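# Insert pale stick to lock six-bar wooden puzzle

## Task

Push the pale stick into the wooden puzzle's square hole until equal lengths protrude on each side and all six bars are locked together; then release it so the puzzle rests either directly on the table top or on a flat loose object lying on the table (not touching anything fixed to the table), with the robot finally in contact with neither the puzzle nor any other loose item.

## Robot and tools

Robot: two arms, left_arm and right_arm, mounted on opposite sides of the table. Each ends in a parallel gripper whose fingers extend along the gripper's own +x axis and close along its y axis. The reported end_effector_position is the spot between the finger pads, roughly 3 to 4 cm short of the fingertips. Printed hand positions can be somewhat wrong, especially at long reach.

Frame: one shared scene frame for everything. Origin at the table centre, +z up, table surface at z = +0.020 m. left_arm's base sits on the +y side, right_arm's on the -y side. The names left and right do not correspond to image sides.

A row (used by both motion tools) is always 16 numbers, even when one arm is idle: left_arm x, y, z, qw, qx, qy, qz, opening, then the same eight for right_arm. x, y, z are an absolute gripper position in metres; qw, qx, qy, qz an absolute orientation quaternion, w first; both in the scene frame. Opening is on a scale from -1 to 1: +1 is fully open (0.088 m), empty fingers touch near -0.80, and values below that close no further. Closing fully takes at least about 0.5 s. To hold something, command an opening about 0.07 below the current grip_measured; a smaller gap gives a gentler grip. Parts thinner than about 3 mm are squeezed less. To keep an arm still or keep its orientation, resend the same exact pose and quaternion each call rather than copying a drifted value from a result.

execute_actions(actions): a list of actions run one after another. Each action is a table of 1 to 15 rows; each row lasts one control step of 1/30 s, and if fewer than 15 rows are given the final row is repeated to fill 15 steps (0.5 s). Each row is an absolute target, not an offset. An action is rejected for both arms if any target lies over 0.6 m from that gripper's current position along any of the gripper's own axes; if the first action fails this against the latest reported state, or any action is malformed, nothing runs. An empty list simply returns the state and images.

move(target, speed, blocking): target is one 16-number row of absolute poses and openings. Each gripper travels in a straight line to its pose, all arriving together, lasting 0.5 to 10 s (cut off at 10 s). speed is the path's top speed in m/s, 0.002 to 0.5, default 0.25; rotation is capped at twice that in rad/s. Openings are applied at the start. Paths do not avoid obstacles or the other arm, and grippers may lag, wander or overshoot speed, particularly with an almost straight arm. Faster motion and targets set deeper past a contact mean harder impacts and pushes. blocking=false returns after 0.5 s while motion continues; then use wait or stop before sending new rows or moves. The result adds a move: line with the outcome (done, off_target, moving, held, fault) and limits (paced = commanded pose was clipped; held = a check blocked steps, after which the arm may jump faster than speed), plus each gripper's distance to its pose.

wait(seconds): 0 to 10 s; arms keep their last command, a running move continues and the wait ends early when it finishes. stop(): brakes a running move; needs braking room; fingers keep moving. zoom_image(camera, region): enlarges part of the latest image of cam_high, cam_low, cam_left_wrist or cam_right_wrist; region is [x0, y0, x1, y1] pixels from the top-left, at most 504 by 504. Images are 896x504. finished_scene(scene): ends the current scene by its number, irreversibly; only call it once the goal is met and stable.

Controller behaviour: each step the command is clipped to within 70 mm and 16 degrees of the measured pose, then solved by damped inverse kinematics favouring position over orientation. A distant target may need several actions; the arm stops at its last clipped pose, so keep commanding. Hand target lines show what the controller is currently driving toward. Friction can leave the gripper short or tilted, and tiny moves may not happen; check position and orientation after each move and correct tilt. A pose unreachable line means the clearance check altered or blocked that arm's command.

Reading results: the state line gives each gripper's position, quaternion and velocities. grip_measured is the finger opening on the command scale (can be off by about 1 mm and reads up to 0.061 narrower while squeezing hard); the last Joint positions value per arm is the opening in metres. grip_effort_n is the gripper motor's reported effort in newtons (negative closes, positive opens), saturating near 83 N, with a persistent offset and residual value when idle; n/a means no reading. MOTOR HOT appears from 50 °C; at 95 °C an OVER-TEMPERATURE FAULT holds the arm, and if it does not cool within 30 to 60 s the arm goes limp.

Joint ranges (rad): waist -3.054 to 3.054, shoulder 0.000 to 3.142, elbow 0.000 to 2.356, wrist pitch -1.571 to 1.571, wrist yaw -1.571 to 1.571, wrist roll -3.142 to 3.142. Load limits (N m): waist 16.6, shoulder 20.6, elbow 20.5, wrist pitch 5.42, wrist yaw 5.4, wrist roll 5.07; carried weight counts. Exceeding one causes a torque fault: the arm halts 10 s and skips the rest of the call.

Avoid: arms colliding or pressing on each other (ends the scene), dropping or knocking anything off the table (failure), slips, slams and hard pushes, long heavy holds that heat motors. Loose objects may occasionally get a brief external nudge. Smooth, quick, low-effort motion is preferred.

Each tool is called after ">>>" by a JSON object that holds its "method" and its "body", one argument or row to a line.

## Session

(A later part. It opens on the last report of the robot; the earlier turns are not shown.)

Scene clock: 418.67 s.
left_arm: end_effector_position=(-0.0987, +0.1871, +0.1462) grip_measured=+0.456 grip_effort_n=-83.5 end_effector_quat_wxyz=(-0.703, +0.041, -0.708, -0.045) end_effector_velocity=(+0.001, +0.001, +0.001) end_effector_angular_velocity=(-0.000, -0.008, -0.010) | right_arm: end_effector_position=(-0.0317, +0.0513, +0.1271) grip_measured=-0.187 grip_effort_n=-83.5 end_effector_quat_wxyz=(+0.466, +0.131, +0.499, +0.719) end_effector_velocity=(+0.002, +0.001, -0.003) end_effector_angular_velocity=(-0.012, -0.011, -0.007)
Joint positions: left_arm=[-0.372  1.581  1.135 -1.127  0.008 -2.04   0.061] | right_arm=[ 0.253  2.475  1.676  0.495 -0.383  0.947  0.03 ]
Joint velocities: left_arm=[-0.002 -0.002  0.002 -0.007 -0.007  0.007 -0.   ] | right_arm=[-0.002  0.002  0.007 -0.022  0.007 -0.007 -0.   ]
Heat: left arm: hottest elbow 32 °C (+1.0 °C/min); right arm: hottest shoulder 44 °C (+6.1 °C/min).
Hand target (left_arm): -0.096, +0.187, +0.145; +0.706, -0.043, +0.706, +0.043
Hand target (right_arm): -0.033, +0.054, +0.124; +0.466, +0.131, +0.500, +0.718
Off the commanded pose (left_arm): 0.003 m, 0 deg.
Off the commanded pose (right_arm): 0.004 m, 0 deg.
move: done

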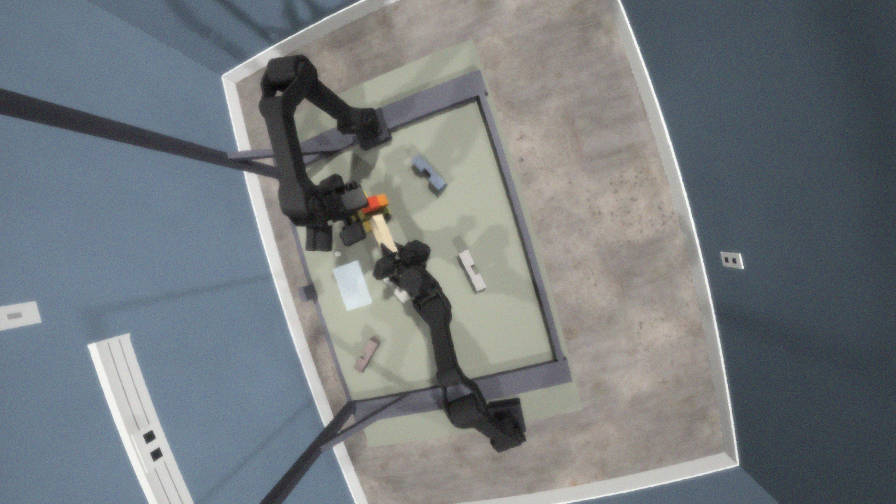

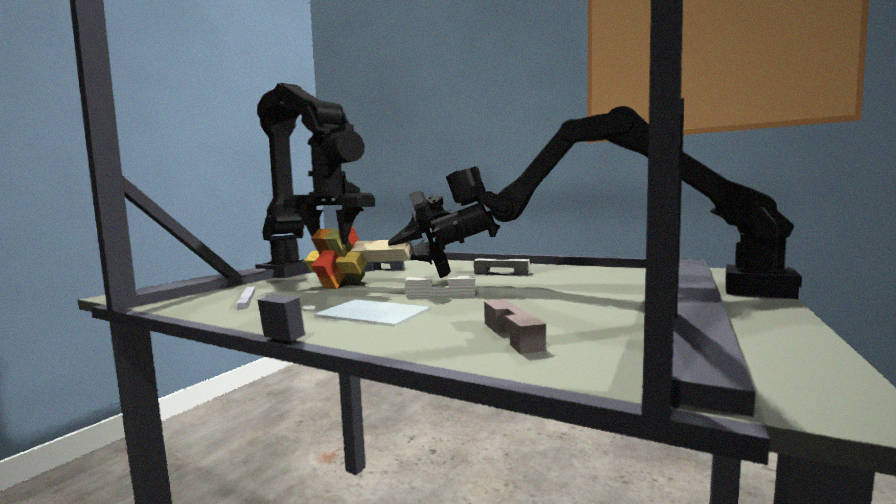

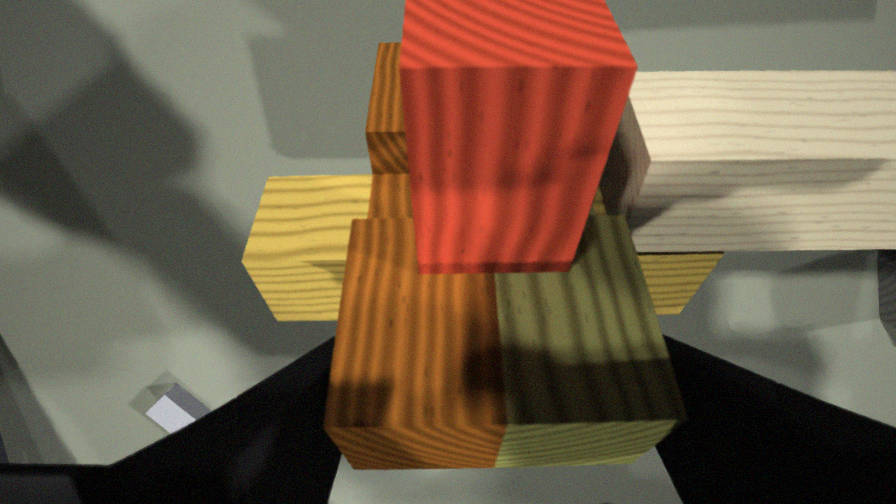

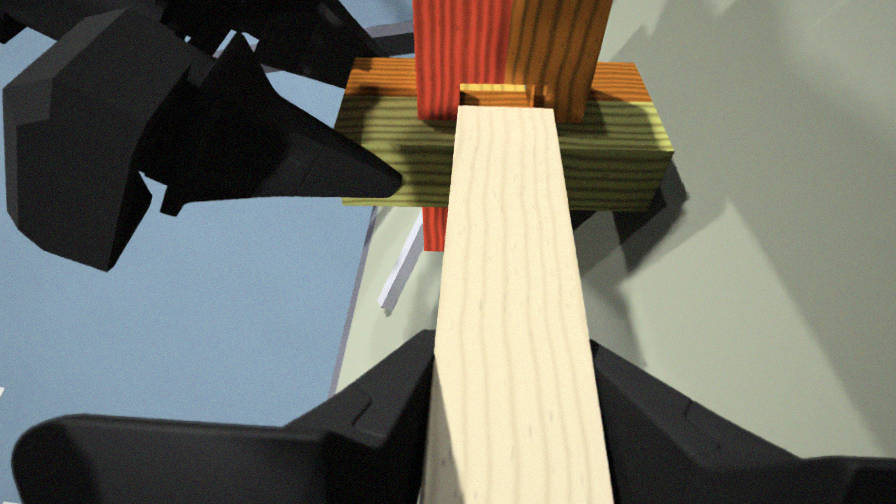

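>>> {"method": "move", "body": {
  "target": [-0.096, 0.1865, 0.145, 0.7058, -0.0432, 0.7058, 0.0432, 0.38, -0.0340, 0.0657, 0.1226, 0.4661, 0.1306, 0.4997, 0.7184, -0.28],
  "speed": 0.012
}}

Scene clock: 428.47 s.
left_arm: end_effector_position=(-0.1008, +0.1920, +0.1462) grip_measured=+0.456 grip_effort_n=-83.5 end_effector_quat_wxyz=(-0.702, +0.032, -0.709, -0.049) end_effector_velocity=(+0.002, +0.003, -0.001) end_effector_angular_velocity=(+0.009, -0.011, +0.005) | right_arm: end_effector_position=(-0.0341, +0.0604, +0.1273) grip_measured=-0.187 grip_effort_n=-83.5 end_effector_quat_wxyz=(+0.462, +0.129, +0.502, +0.719) end_effector_velocity=(+0.002, +0.001, -0.002) end_effector_angular_velocity=(+0.013, -0.033, +0.001)
Joint positions: left_arm=[-0.38   1.579  1.133 -1.142  0.019 -2.04   0.061] | right_arm=[ 0.252  2.508  1.746  0.455 -0.393  0.947  0.03 ]
Joint velocities: left_arm=[-0.002 -0.002 -0.007 -0.007 -0.007 -0.007 -0.   ] | right_arm=[-0.002  0.002  0.002 -0.007  0.007 -0.037 -0.   ]
Heat: left arm: hottest elbow 32 °C (+1.0 °C/min); right arm: hottest shoulder 44 °C (+5.0 °C/min).
Hand target (left_arm): -0.096, +0.187, +0.145; +0.706, -0.043, +0.706, +0.043
Hand target (right_arm): -0.034, +0.065, +0.123; +0.466, +0.131, +0.500, +0.718
Off the commanded pose (left_arm): 0.007 m, 2 deg.
Off the commanded pose (right_arm): 0.007 m, 1 deg.
move: done

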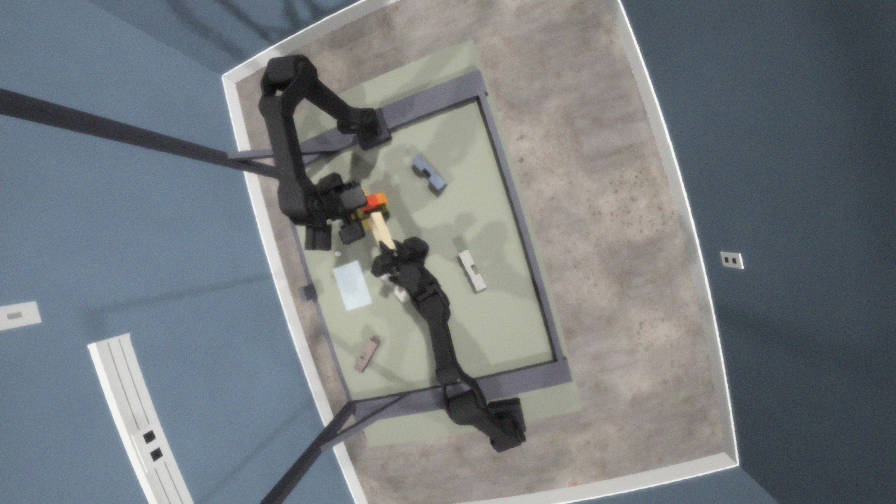

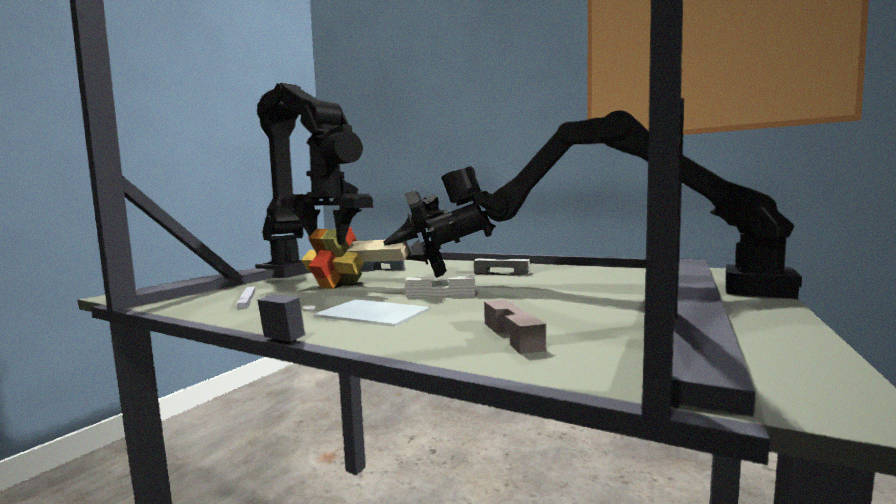

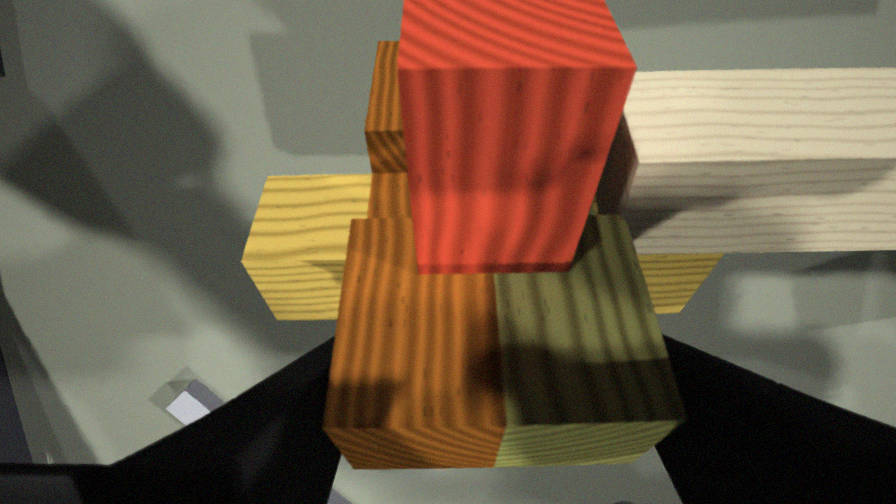

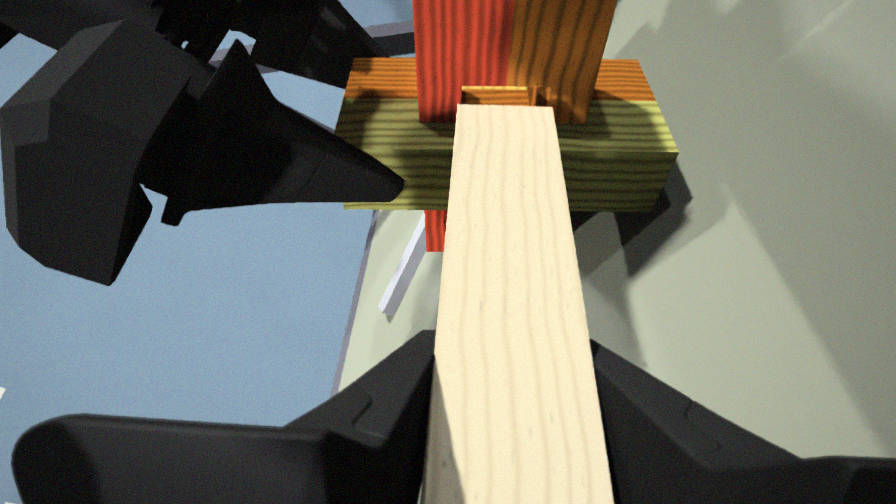

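>>> {"method": "zoom_image", "body": {
  "camera": "cam_right_wrist",
  "region": [430, 60, 590, 170]
}}

>>> {"method": "zoom_image", "body": {
  "camera": "cam_left_wrist",
  "region": [585, 150, 745, 290]
}}

>>> {"method": "zoom_image", "body": {
  "camera": "cam_low",
  "region": [325, 225, 385, 270]
}}

Region (430, 60, 590, 170) of cam_right_wrist's 896x504 image, scaled by 3.150, with more detail than that image has; it fills the top 346 rows of this view, and the rest is white.

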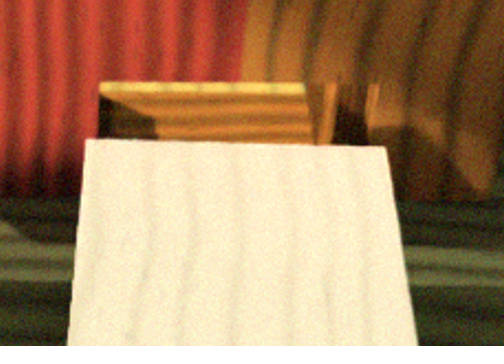

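Region (585, 150, 745, 290) of cam_left_wrist's 896x504 image, scaled by 3.150, with more detail than that image has; it fills the top 441 rows of this view, and the rest is white.

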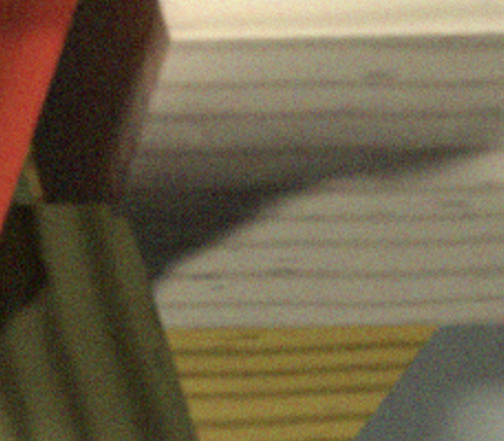

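Region (325, 225, 385, 270) of cam_low's 896x504 image, scaled by 8.400, with more detail than that image has; it fills the top 378 rows of this view, and the rest is white.

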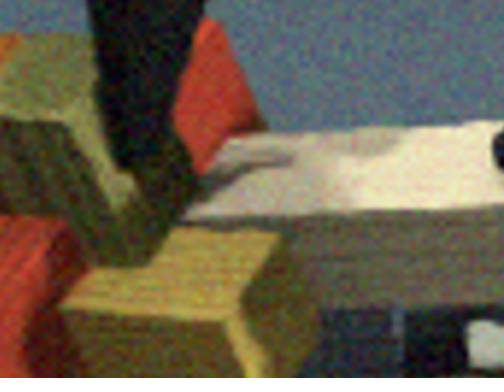

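>>> {"method": "move", "body": {
  "target": [-0.0995, 0.1900, 0.145, 0.7058, -0.0432, 0.7058, 0.0432, 0.38, -0.0340, 0.0650, 0.1200, 0.4661, 0.1306, 0.4997, 0.7184, -0.28],
  "speed": 0.004
}}

Scene clock: 452.57 s.
left_arm: end_effector_position=(-0.1017, +0.1935, +0.1461) grip_measured=+0.456 grip_effort_n=-83.5 end_effector_quat_wxyz=(-0.704, +0.034, -0.708, -0.048) end_effector_velocity=(+0.001, +0.002, +0.000) end_effector_angular_velocity=(+0.004, -0.009, -0.010) | right_arm: end_effector_position=(-0.0341, +0.0610, +0.1265) grip_measured=-0.187 grip_effort_n=-83.5 end_effector_quat_wxyz=(+0.462, +0.130, +0.501, +0.720) end_effector_velocity=(+0.003, +0.000, -0.001) end_effector_angular_velocity=(-0.003, -0.009, -0.007)
Joint positions: left_arm=[-0.388  1.574  1.127 -1.14   0.014 -2.049  0.061] | right_arm=[ 0.252  2.513  1.749  0.461 -0.394  0.947  0.03 ]
Joint velocities: left_arm=[-0.002 -0.002 -0.002 -0.007 -0.007  0.007 -0.   ] | right_arm=[-0.002 -0.002 -0.002 -0.007  0.007 -0.007 -0.   ]
Heat: left arm: hottest elbow 32 °C (+1.0 °C/min); right arm: hottest shoulder 43 °C (+3.0 °C/min).
Hand target (left_arm): -0.099, +0.190, +0.145; +0.706, -0.043, +0.706, +0.043
Hand target (right_arm): -0.034, +0.065, +0.120; +0.466, +0.131, +0.500, +0.718
Off the commanded pose (left_arm): 0.004 m, 1 deg.
Off the commanded pose (right_arm): 0.008 m, 1 deg.
move: done

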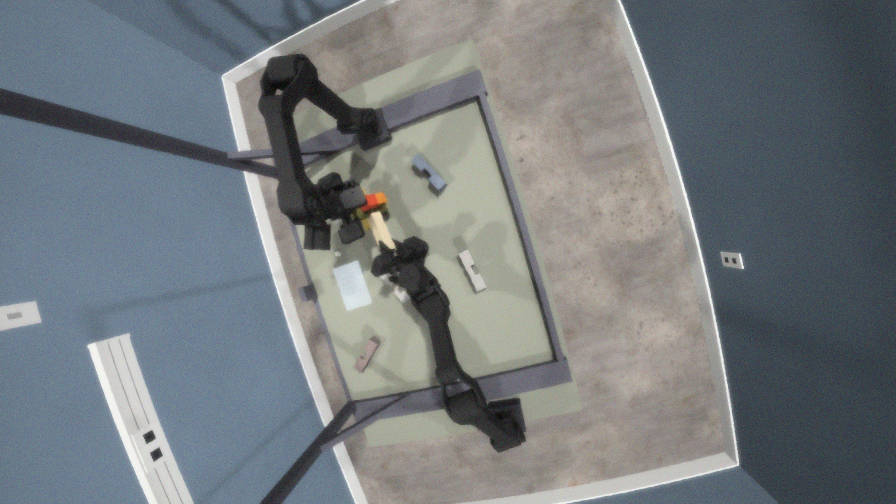

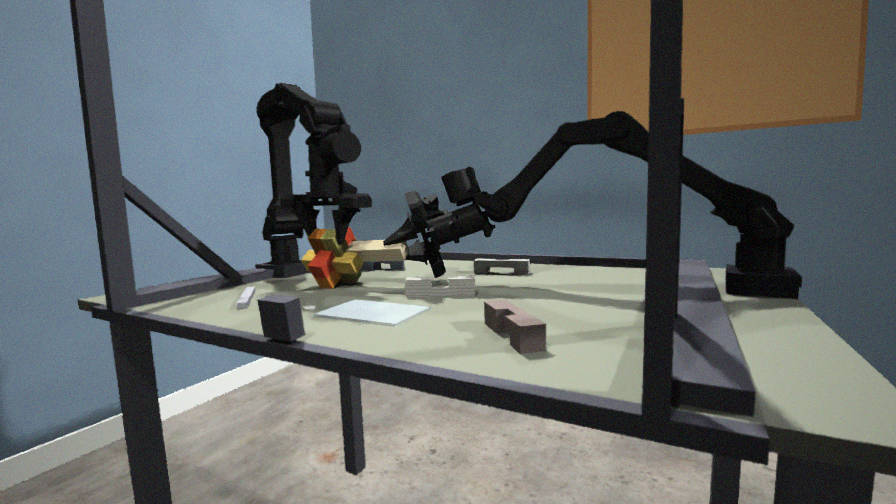

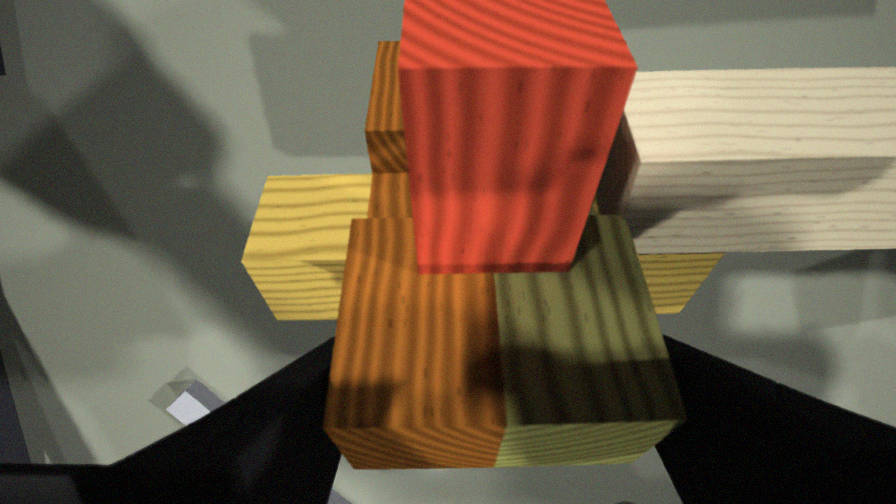

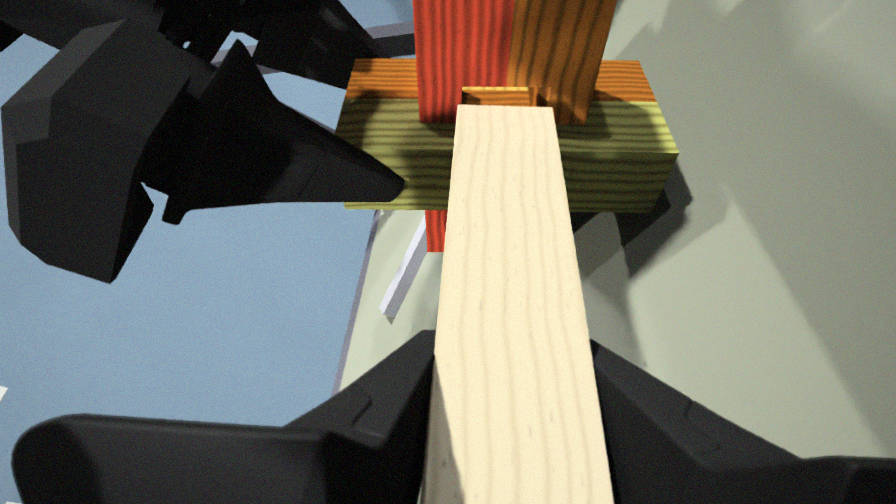

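>>> {"method": "move", "body": {
  "target": [-0.0995, 0.1900, 0.145, 0.7058, -0.0432, 0.7058, 0.0432, 0.38, -0.0295, 0.046, 0.1270, 0.4493, 0.1363, 0.4850, 0.7378, -0.28],
  "speed": 0.025
}}

Scene clock: 470.70 s.
left_arm: end_effector_position=(-0.1017, +0.1906, +0.1461) grip_measured=+0.456 grip_effort_n=-83.5 end_effector_quat_wxyz=(-0.704, +0.039, -0.708, -0.043) end_effector_velocity=(+0.000, -0.001, -0.000) end_effector_angular_velocity=(-0.009, -0.004, -0.010) | right_arm: end_effector_position=(-0.0306, +0.0477, +0.1199) grip_measured=-0.187 grip_effort_n=-83.5 end_effector_quat_wxyz=(+0.452, +0.134, +0.489, +0.734) end_effector_velocity=(+0.001, -0.002, +0.000) end_effector_angular_velocity=(-0.003, -0.005, +0.006)
Joint positions: left_arm=[-0.388  1.574  1.127 -1.128  0.007 -2.049  0.061] | right_arm=[ 0.245  2.492  1.644  0.576 -0.417  0.933  0.03 ]
Joint velocities: left_arm=[-0.002 -0.002 -0.002  0.007 -0.007  0.007 -0.   ] | right_arm=[-0.002 -0.007 -0.007 -0.007 -0.007 -0.007  0.   ]
Heat: left arm: hottest elbow 32 °C (+1.0 °C/min); right arm: hottest shoulder 43 °C (+0.0 °C/min).
Hand target (left_arm): -0.099, +0.190, +0.145; +0.706, -0.043, +0.706, +0.043
Hand target (right_arm): -0.030, +0.046, +0.127; +0.449, +0.136, +0.485, +0.738
Off the commanded pose (left_arm): 0.003 m, 1 deg.
Off the commanded pose (right_arm): 0.007 m, 1 deg.
move: done

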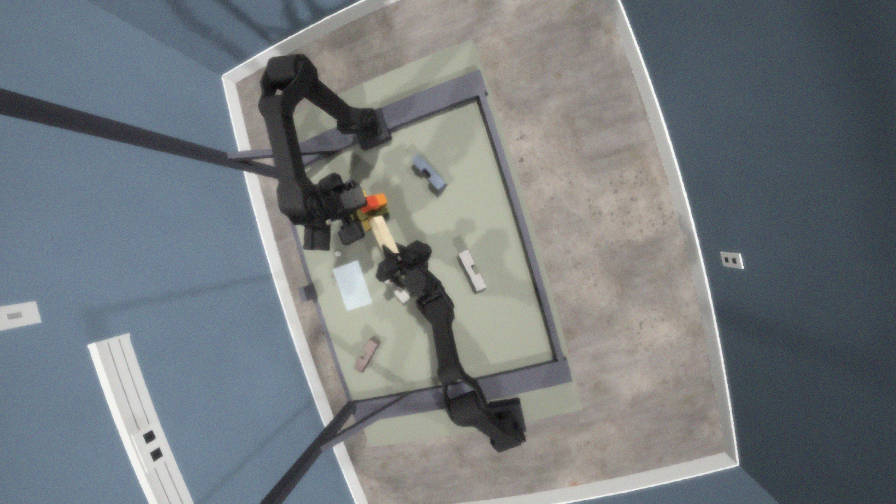

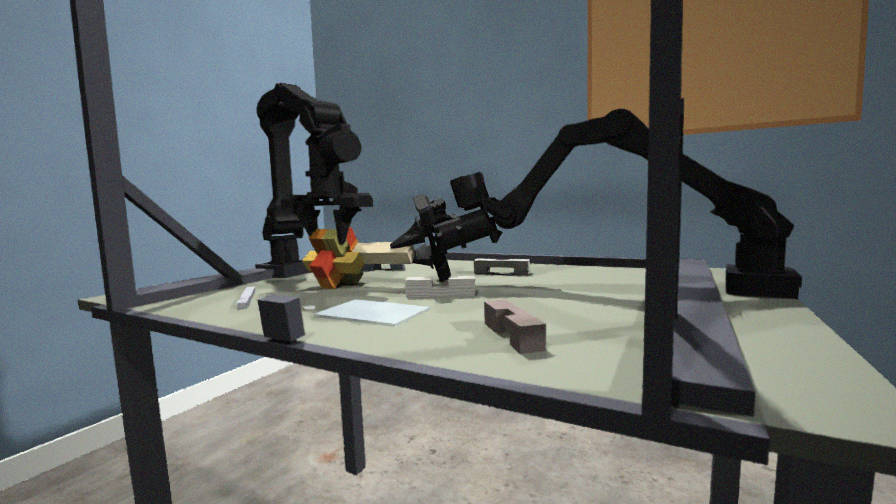

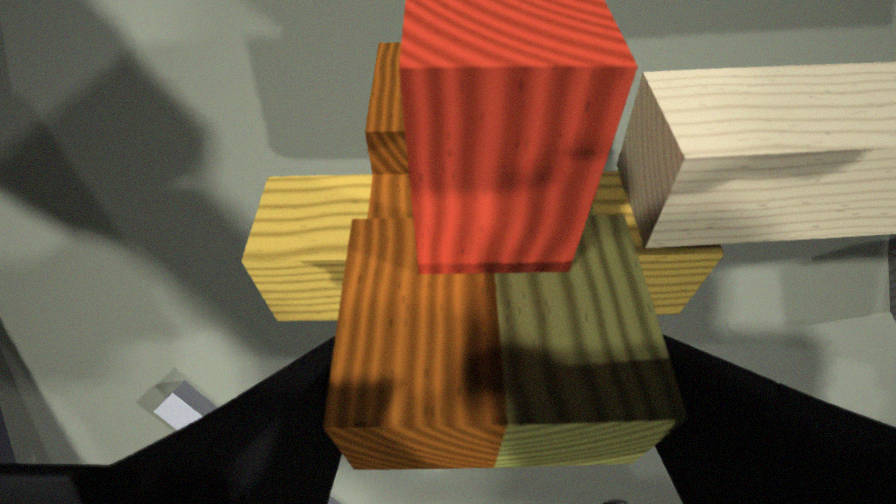

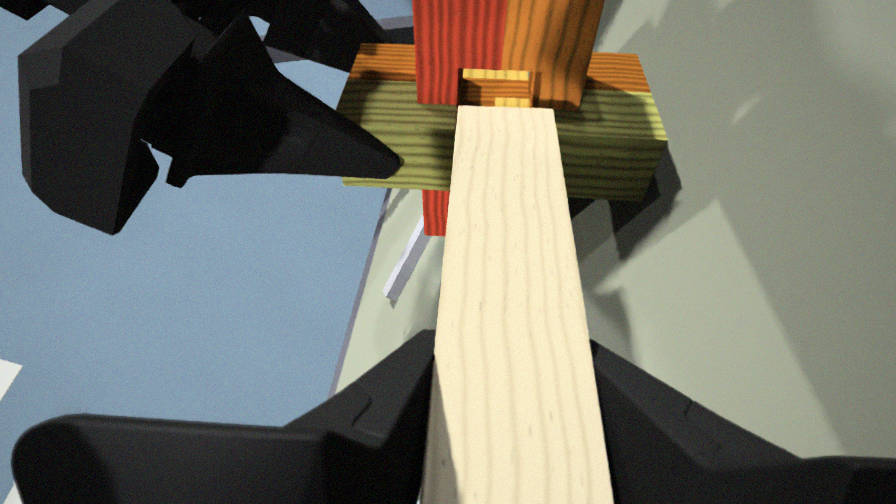

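>>> {"method": "execute_actions", "body": {
  "actions": []
}}

Scene clock: 481.63 s.
left_arm: end_effector_position=(-0.1017, +0.1906, +0.1461) grip_measured=+0.456 grip_effort_n=-83.5 end_effector_quat_wxyz=(-0.704, +0.039, -0.708, -0.043) end_effector_velocity=(+0.002, +0.004, +0.000) end_effector_angular_velocity=(+0.018, -0.015, +0.005) | right_arm: end_effector_position=(-0.0306, +0.0476, +0.1198) grip_measured=-0.187 grip_effort_n=-83.5 end_effector_quat_wxyz=(+0.452, +0.134, +0.489, +0.734) end_effector_velocity=(+0.003, +0.000, -0.000) end_effector_angular_velocity=(+0.007, -0.007, -0.008)
Joint positions: left_arm=[-0.388  1.574  1.127 -1.128  0.007 -2.049  0.061] | right_arm=[ 0.245  2.492  1.643  0.577 -0.417  0.933  0.03 ]
Joint velocities: left_arm=[-0.002  0.002  0.002 -0.022 -0.007 -0.007 -0.   ] | right_arm=[-0.002 -0.002 -0.007  0.007  0.007 -0.007 -0.   ]
Heat: left arm: hottest elbow 32 °C (+0.0 °C/min); right arm: hottest shoulder 46 °C (+2.0 °C/min).
Hand target (left_arm): -0.099, +0.190, +0.145; +0.706, -0.043, +0.706, +0.043
Hand target (right_arm): -0.030, +0.046, +0.127; +0.449, +0.136, +0.485, +0.738
Off the commanded pose (left_arm): 0.003 m, 1 deg.
Off the commanded pose (right_arm): 0.008 m, 1 deg.

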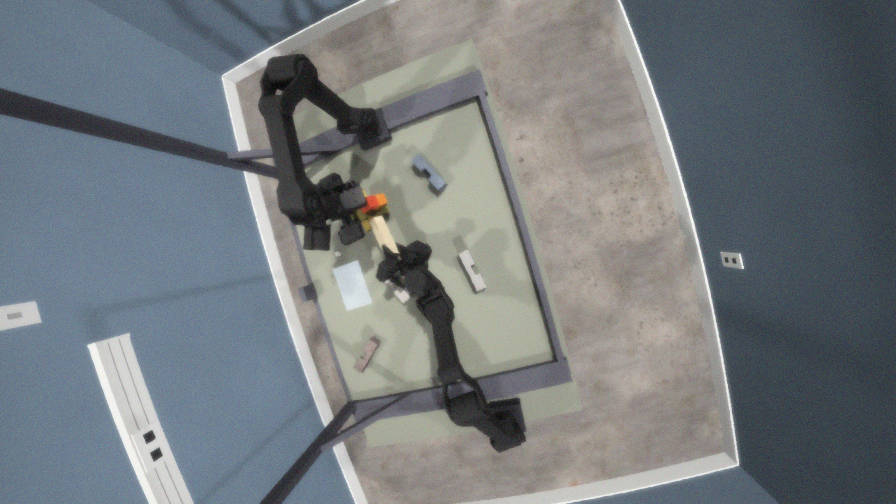

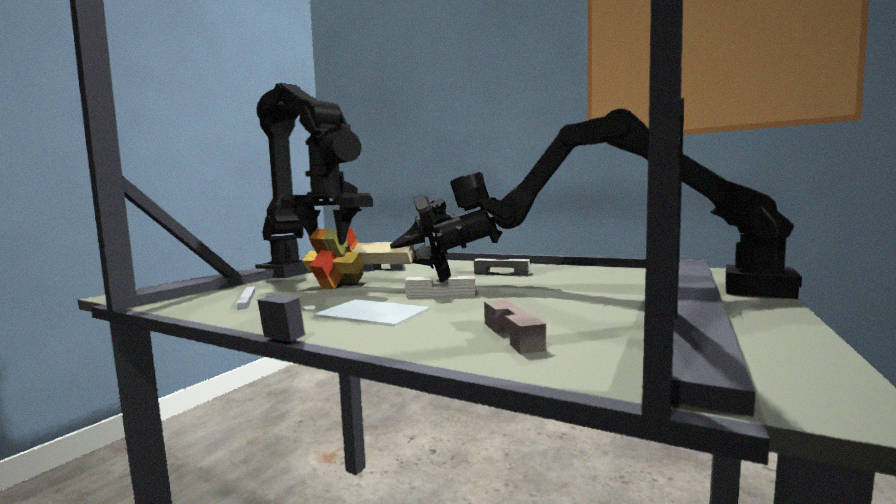

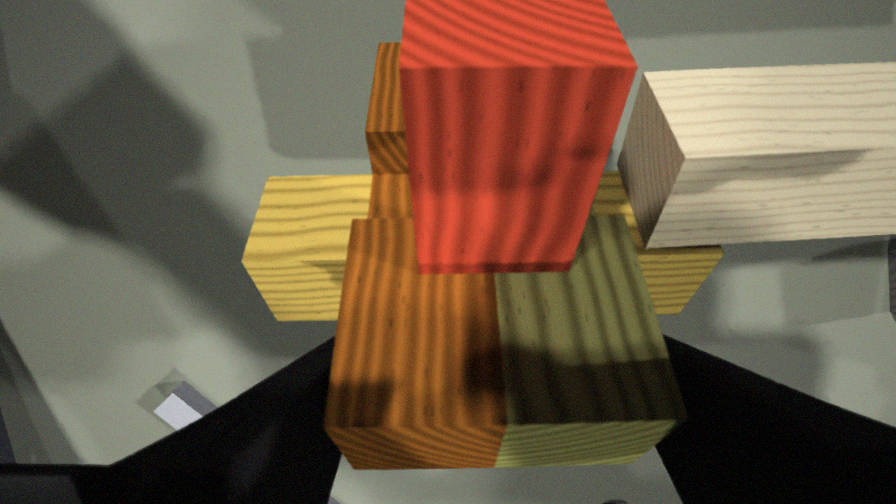

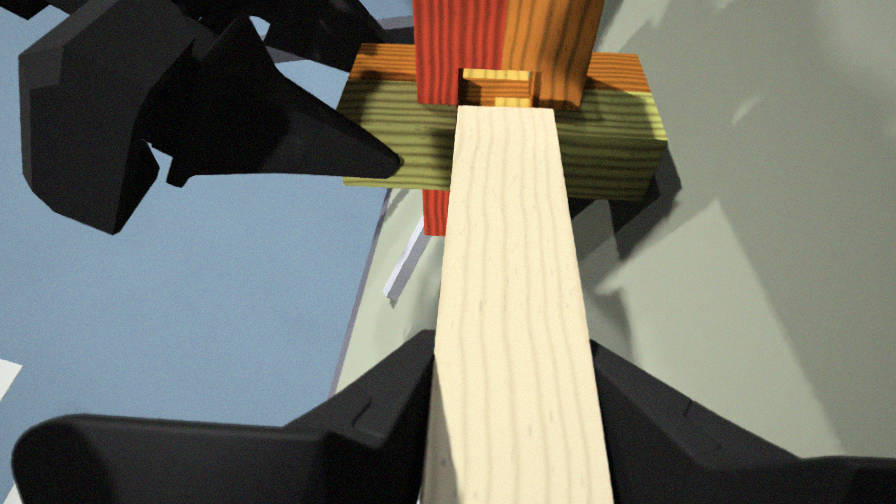

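>>> {"method": "zoom_image", "body": {
  "camera": "cam_right_wrist",
  "region": [400, 40, 620, 164]
}}

>>> {"method": "zoom_image", "body": {
  "camera": "cam_left_wrist",
  "region": [560, 150, 760, 290]
}}

Region (400, 40, 620, 164) of cam_right_wrist's 896x504 image, scaled by 2.291, with more detail than that image has; it fills the top 284 rows of this view, and the rest is white.

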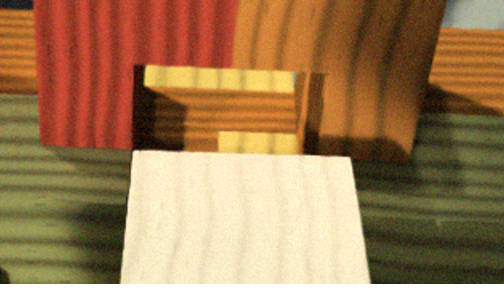

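Region (560, 150, 760, 290) of cam_left_wrist's 896x504 image, scaled by 2.520, with more detail than that image has; it fills the top 353 rows of this view, and the rest is white.

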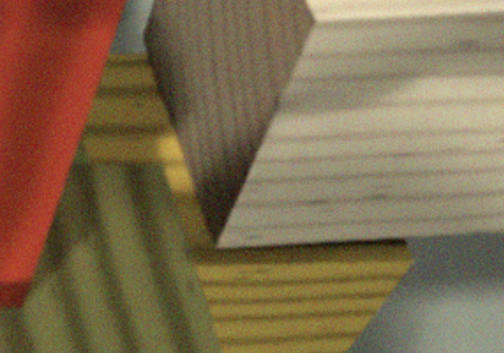

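>>> {"method": "move", "body": {
  "target": [-0.0995, 0.1900, 0.145, 0.7058, -0.0432, 0.7058, 0.0432, 0.38, -0.0300, 0.0561, 0.1178, 0.4493, 0.1363, 0.4850, 0.7378, -0.28],
  "speed": 0.012
}}

Scene clock: 505.23 s.
left_arm: end_effector_position=(-0.1017, +0.1906, +0.1461) grip_measured=+0.456 grip_effort_n=-83.5 end_effector_quat_wxyz=(-0.704, +0.039, -0.708, -0.043) end_effector_velocity=(+0.001, +0.002, +0.001) end_effector_angular_velocity=(-0.000, -0.008, -0.010) | right_arm: end_effector_position=(-0.0299, +0.0540, +0.1210) grip_measured=-0.187 grip_effort_n=-83.5 end_effector_quat_wxyz=(+0.451, +0.138, +0.485, +0.736) end_effector_velocity=(+0.000, +0.002, +0.005) end_effector_angular_velocity=(+0.011, -0.003, +0.006)
Joint positions: left_arm=[-0.388  1.574  1.127 -1.128  0.007 -2.049  0.061] | right_arm=[ 0.242  2.512  1.679  0.573 -0.418  0.933  0.03 ]
Joint velocities: left_arm=[-0.002 -0.007 -0.002 -0.007 -0.007  0.007  0.   ] | right_arm=[-0.002 -0.002  0.012 -0.007 -0.007 -0.007  0.   ]
Heat: left arm: hottest elbow 32 °C (+0.0 °C/min); right arm: hottest shoulder 50 °C (+7.1 °C/min). Fold the right arm in close to its base before you think long.
Hand target (left_arm): -0.100, +0.190, +0.145; +0.706, -0.043, +0.706, +0.043
Hand target (right_arm): -0.030, +0.056, +0.118; +0.449, +0.136, +0.485, +0.738
Off the commanded pose (left_arm): 0.003 m, 1 deg.
Off the commanded pose (right_arm): 0.004 m, 0 deg.
MOTOR HOT: a motor of the right arm reached 50 °C. Now the hottest motor of the right arm, joint 2 (shoulder), reports 50 °C. The temperature limit of the motors' drives, at which the controller stops that arm, is 95 °C. To cool a motor, set the load down, stop pushing, or move to a pose that needs little force.
move: done

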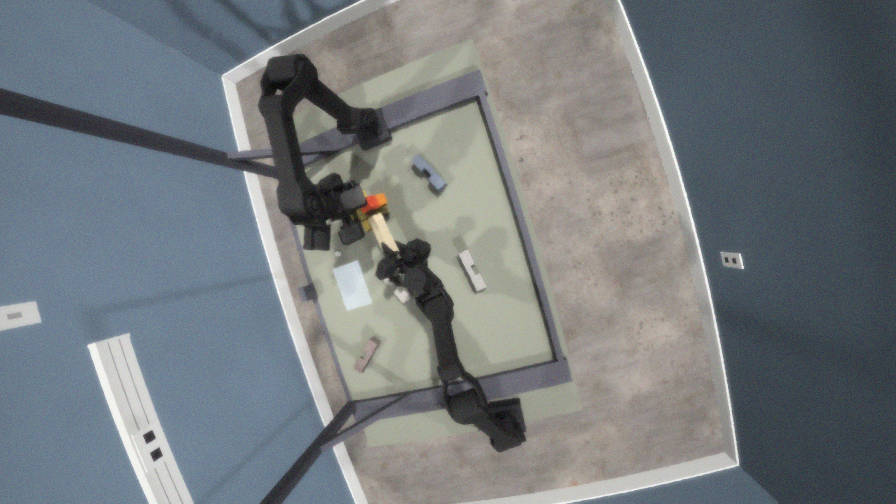

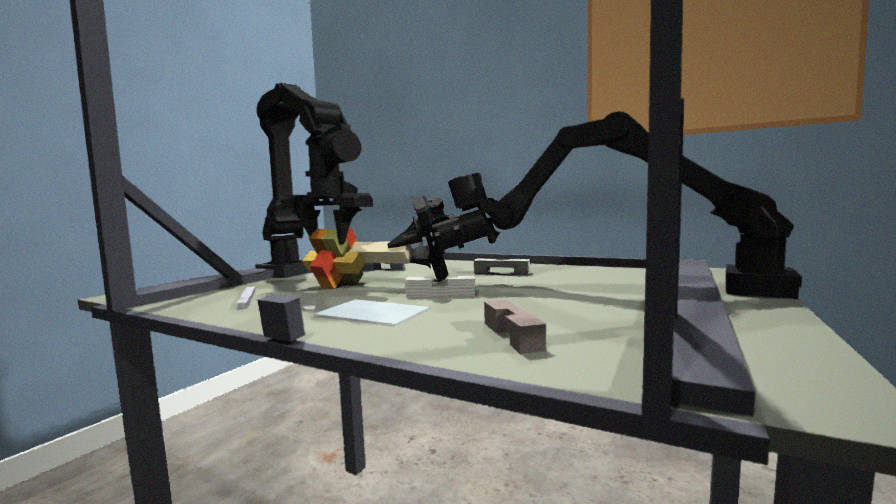

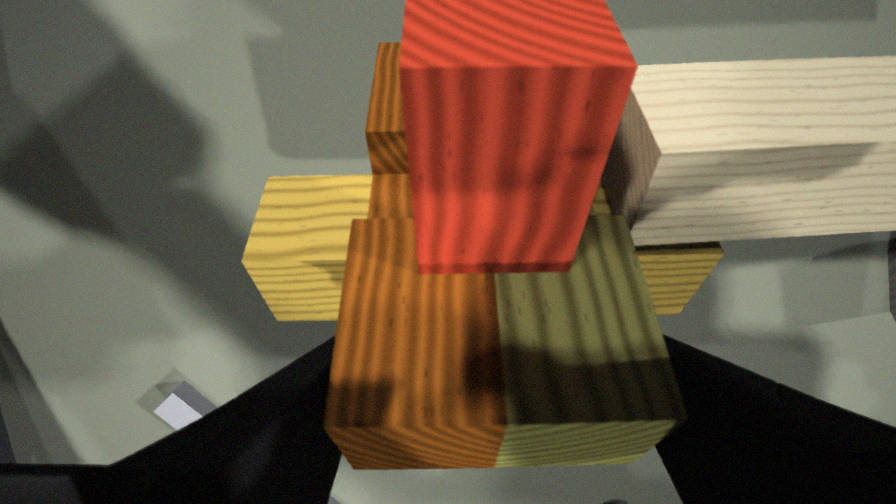

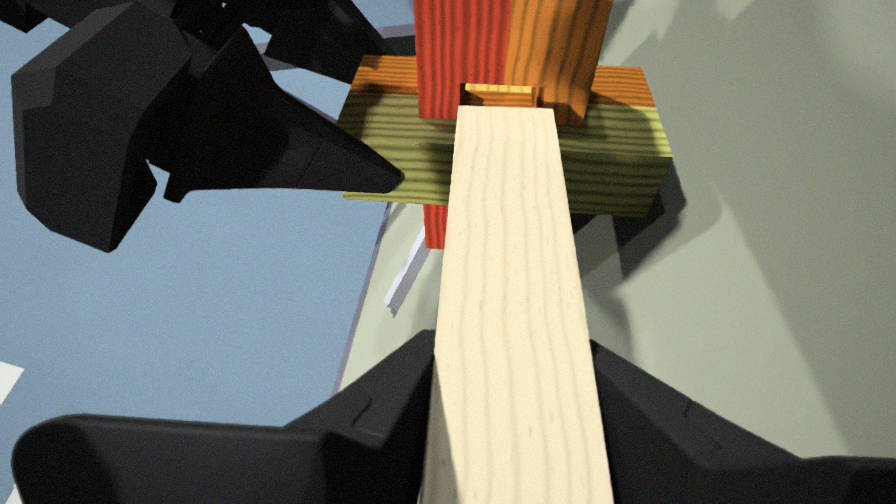

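>>> {"method": "move", "body": {
  "target": [-0.0995, 0.1900, 0.145, 0.7058, -0.0432, 0.7058, 0.0432, 0.38, -0.0310, 0.0603, 0.1182, 0.4493, 0.1363, 0.4850, 0.7378, -0.28],
  "speed": 0.01
}}

>>> {"method": "zoom_image", "body": {
  "camera": "cam_left_wrist",
  "region": [560, 150, 760, 290]
}}

>>> {"method": "zoom_image", "body": {
  "camera": "cam_right_wrist",
  "region": [400, 60, 620, 200]
}}

Scene clock: 511.93 s.
left_arm: end_effector_position=(-0.1017, +0.1906, +0.1461) grip_measured=+0.456 grip_effort_n=-83.5 end_effector_quat_wxyz=(-0.704, +0.039, -0.708, -0.043) end_effector_velocity=(+0.001, +0.002, +0.000) end_effector_angular_velocity=(+0.004, -0.009, -0.010) | right_arm: end_effector_position=(-0.0309, +0.0582, +0.1220) grip_measured=-0.187 grip_effort_n=-83.5 end_effector_quat_wxyz=(+0.451, +0.138, +0.485, +0.737) end_effector_velocity=(+0.002, +0.002, -0.000) end_effector_angular_velocity=(-0.006, +0.004, -0.011)
Joint positions: left_arm=[-0.388  1.574  1.127 -1.128  0.007 -2.049  0.061] | right_arm=[ 0.242  2.525  1.709  0.557 -0.419  0.933  0.03 ]
Joint velocities: left_arm=[-0.002 -0.002 -0.002 -0.007 -0.007  0.007 -0.   ] | right_arm=[-0.002  0.002  0.007 -0.007  0.007  0.007 -0.   ]
Heat: left arm: hottest elbow 32 °C (+0.0 °C/min); right arm: hottest shoulder 50 °C (+7.1 °C/min). Fold the right arm in close to its base before you think long.
Hand target (left_arm): -0.099, +0.190, +0.145; +0.706, -0.043, +0.706, +0.043
Hand target (right_arm): -0.031, +0.060, +0.118; +0.449, +0.136, +0.485, +0.738
Off the commanded pose (left_arm): 0.002 m, 1 deg.
Off the commanded pose (right_arm): 0.004 m, 0 deg.
MOTOR HOT: still on. Now the hottest motor of the right arm, joint 2 (shoulder), reports 50 °C; a drive's own limit is 95 °C.
move: done

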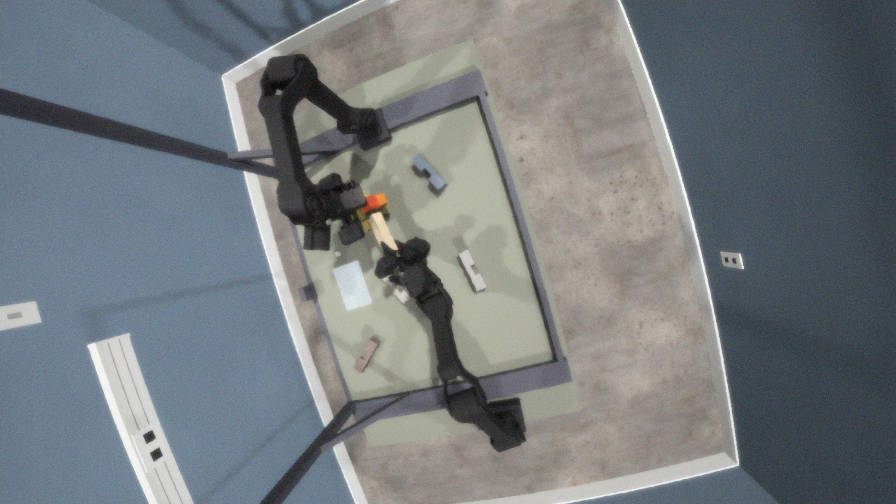

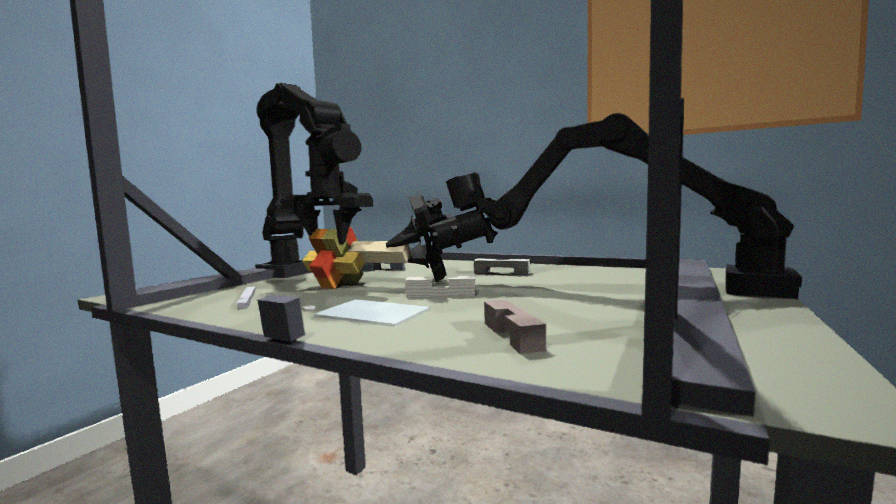

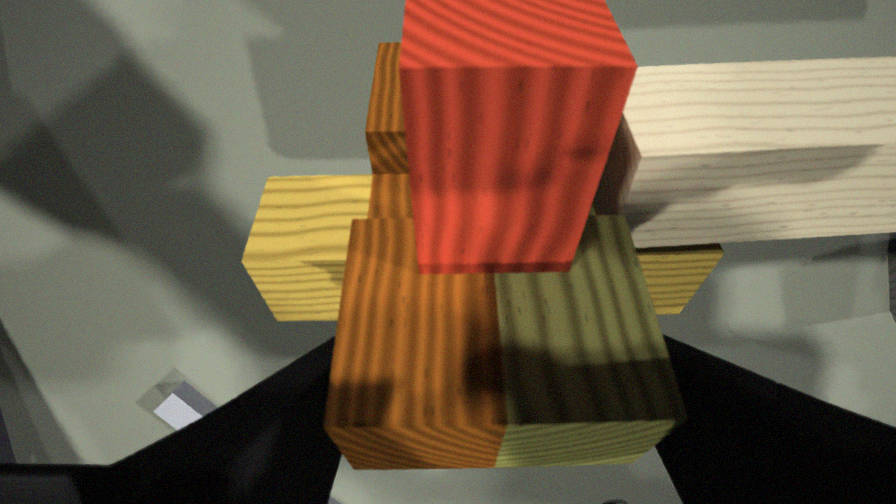

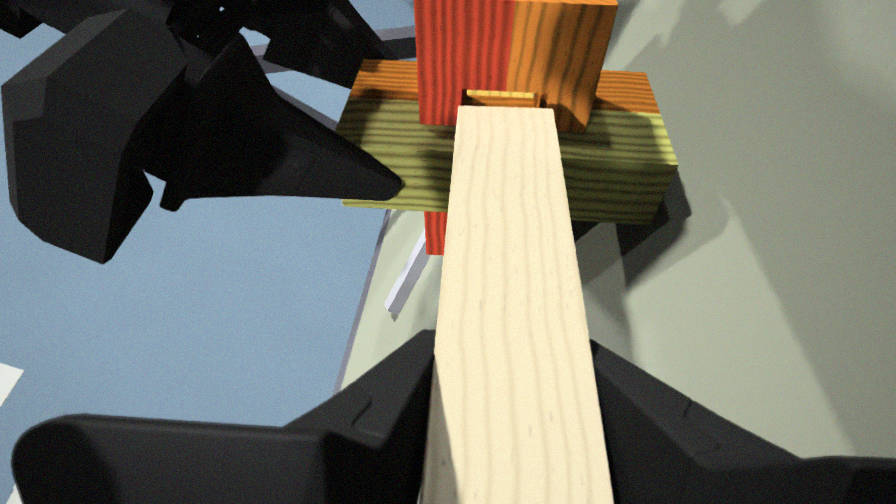

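Region (560, 150, 760, 290) of cam_left_wrist's 896x504 image, scaled by 2.520, with more detail than that image has; it fills the top 353 rows of this view, and the rest is white.

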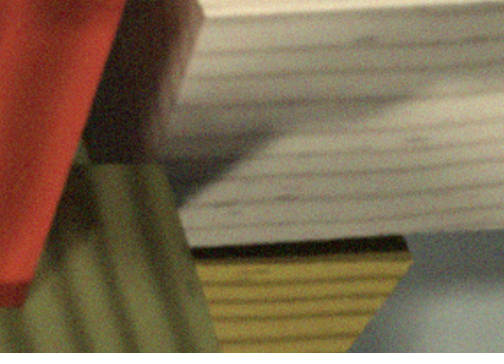

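Region (400, 60, 620, 200) of cam_right_wrist's 896x504 image, scaled by 2.291, with more detail than that image has; it fills the top 321 rows of this view, and the rest is white.

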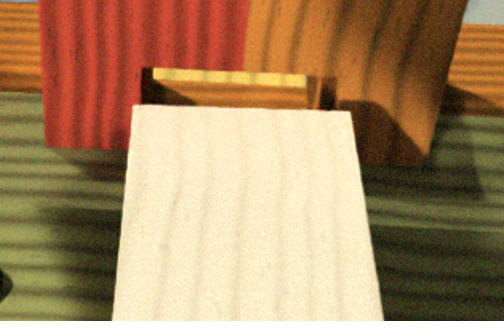

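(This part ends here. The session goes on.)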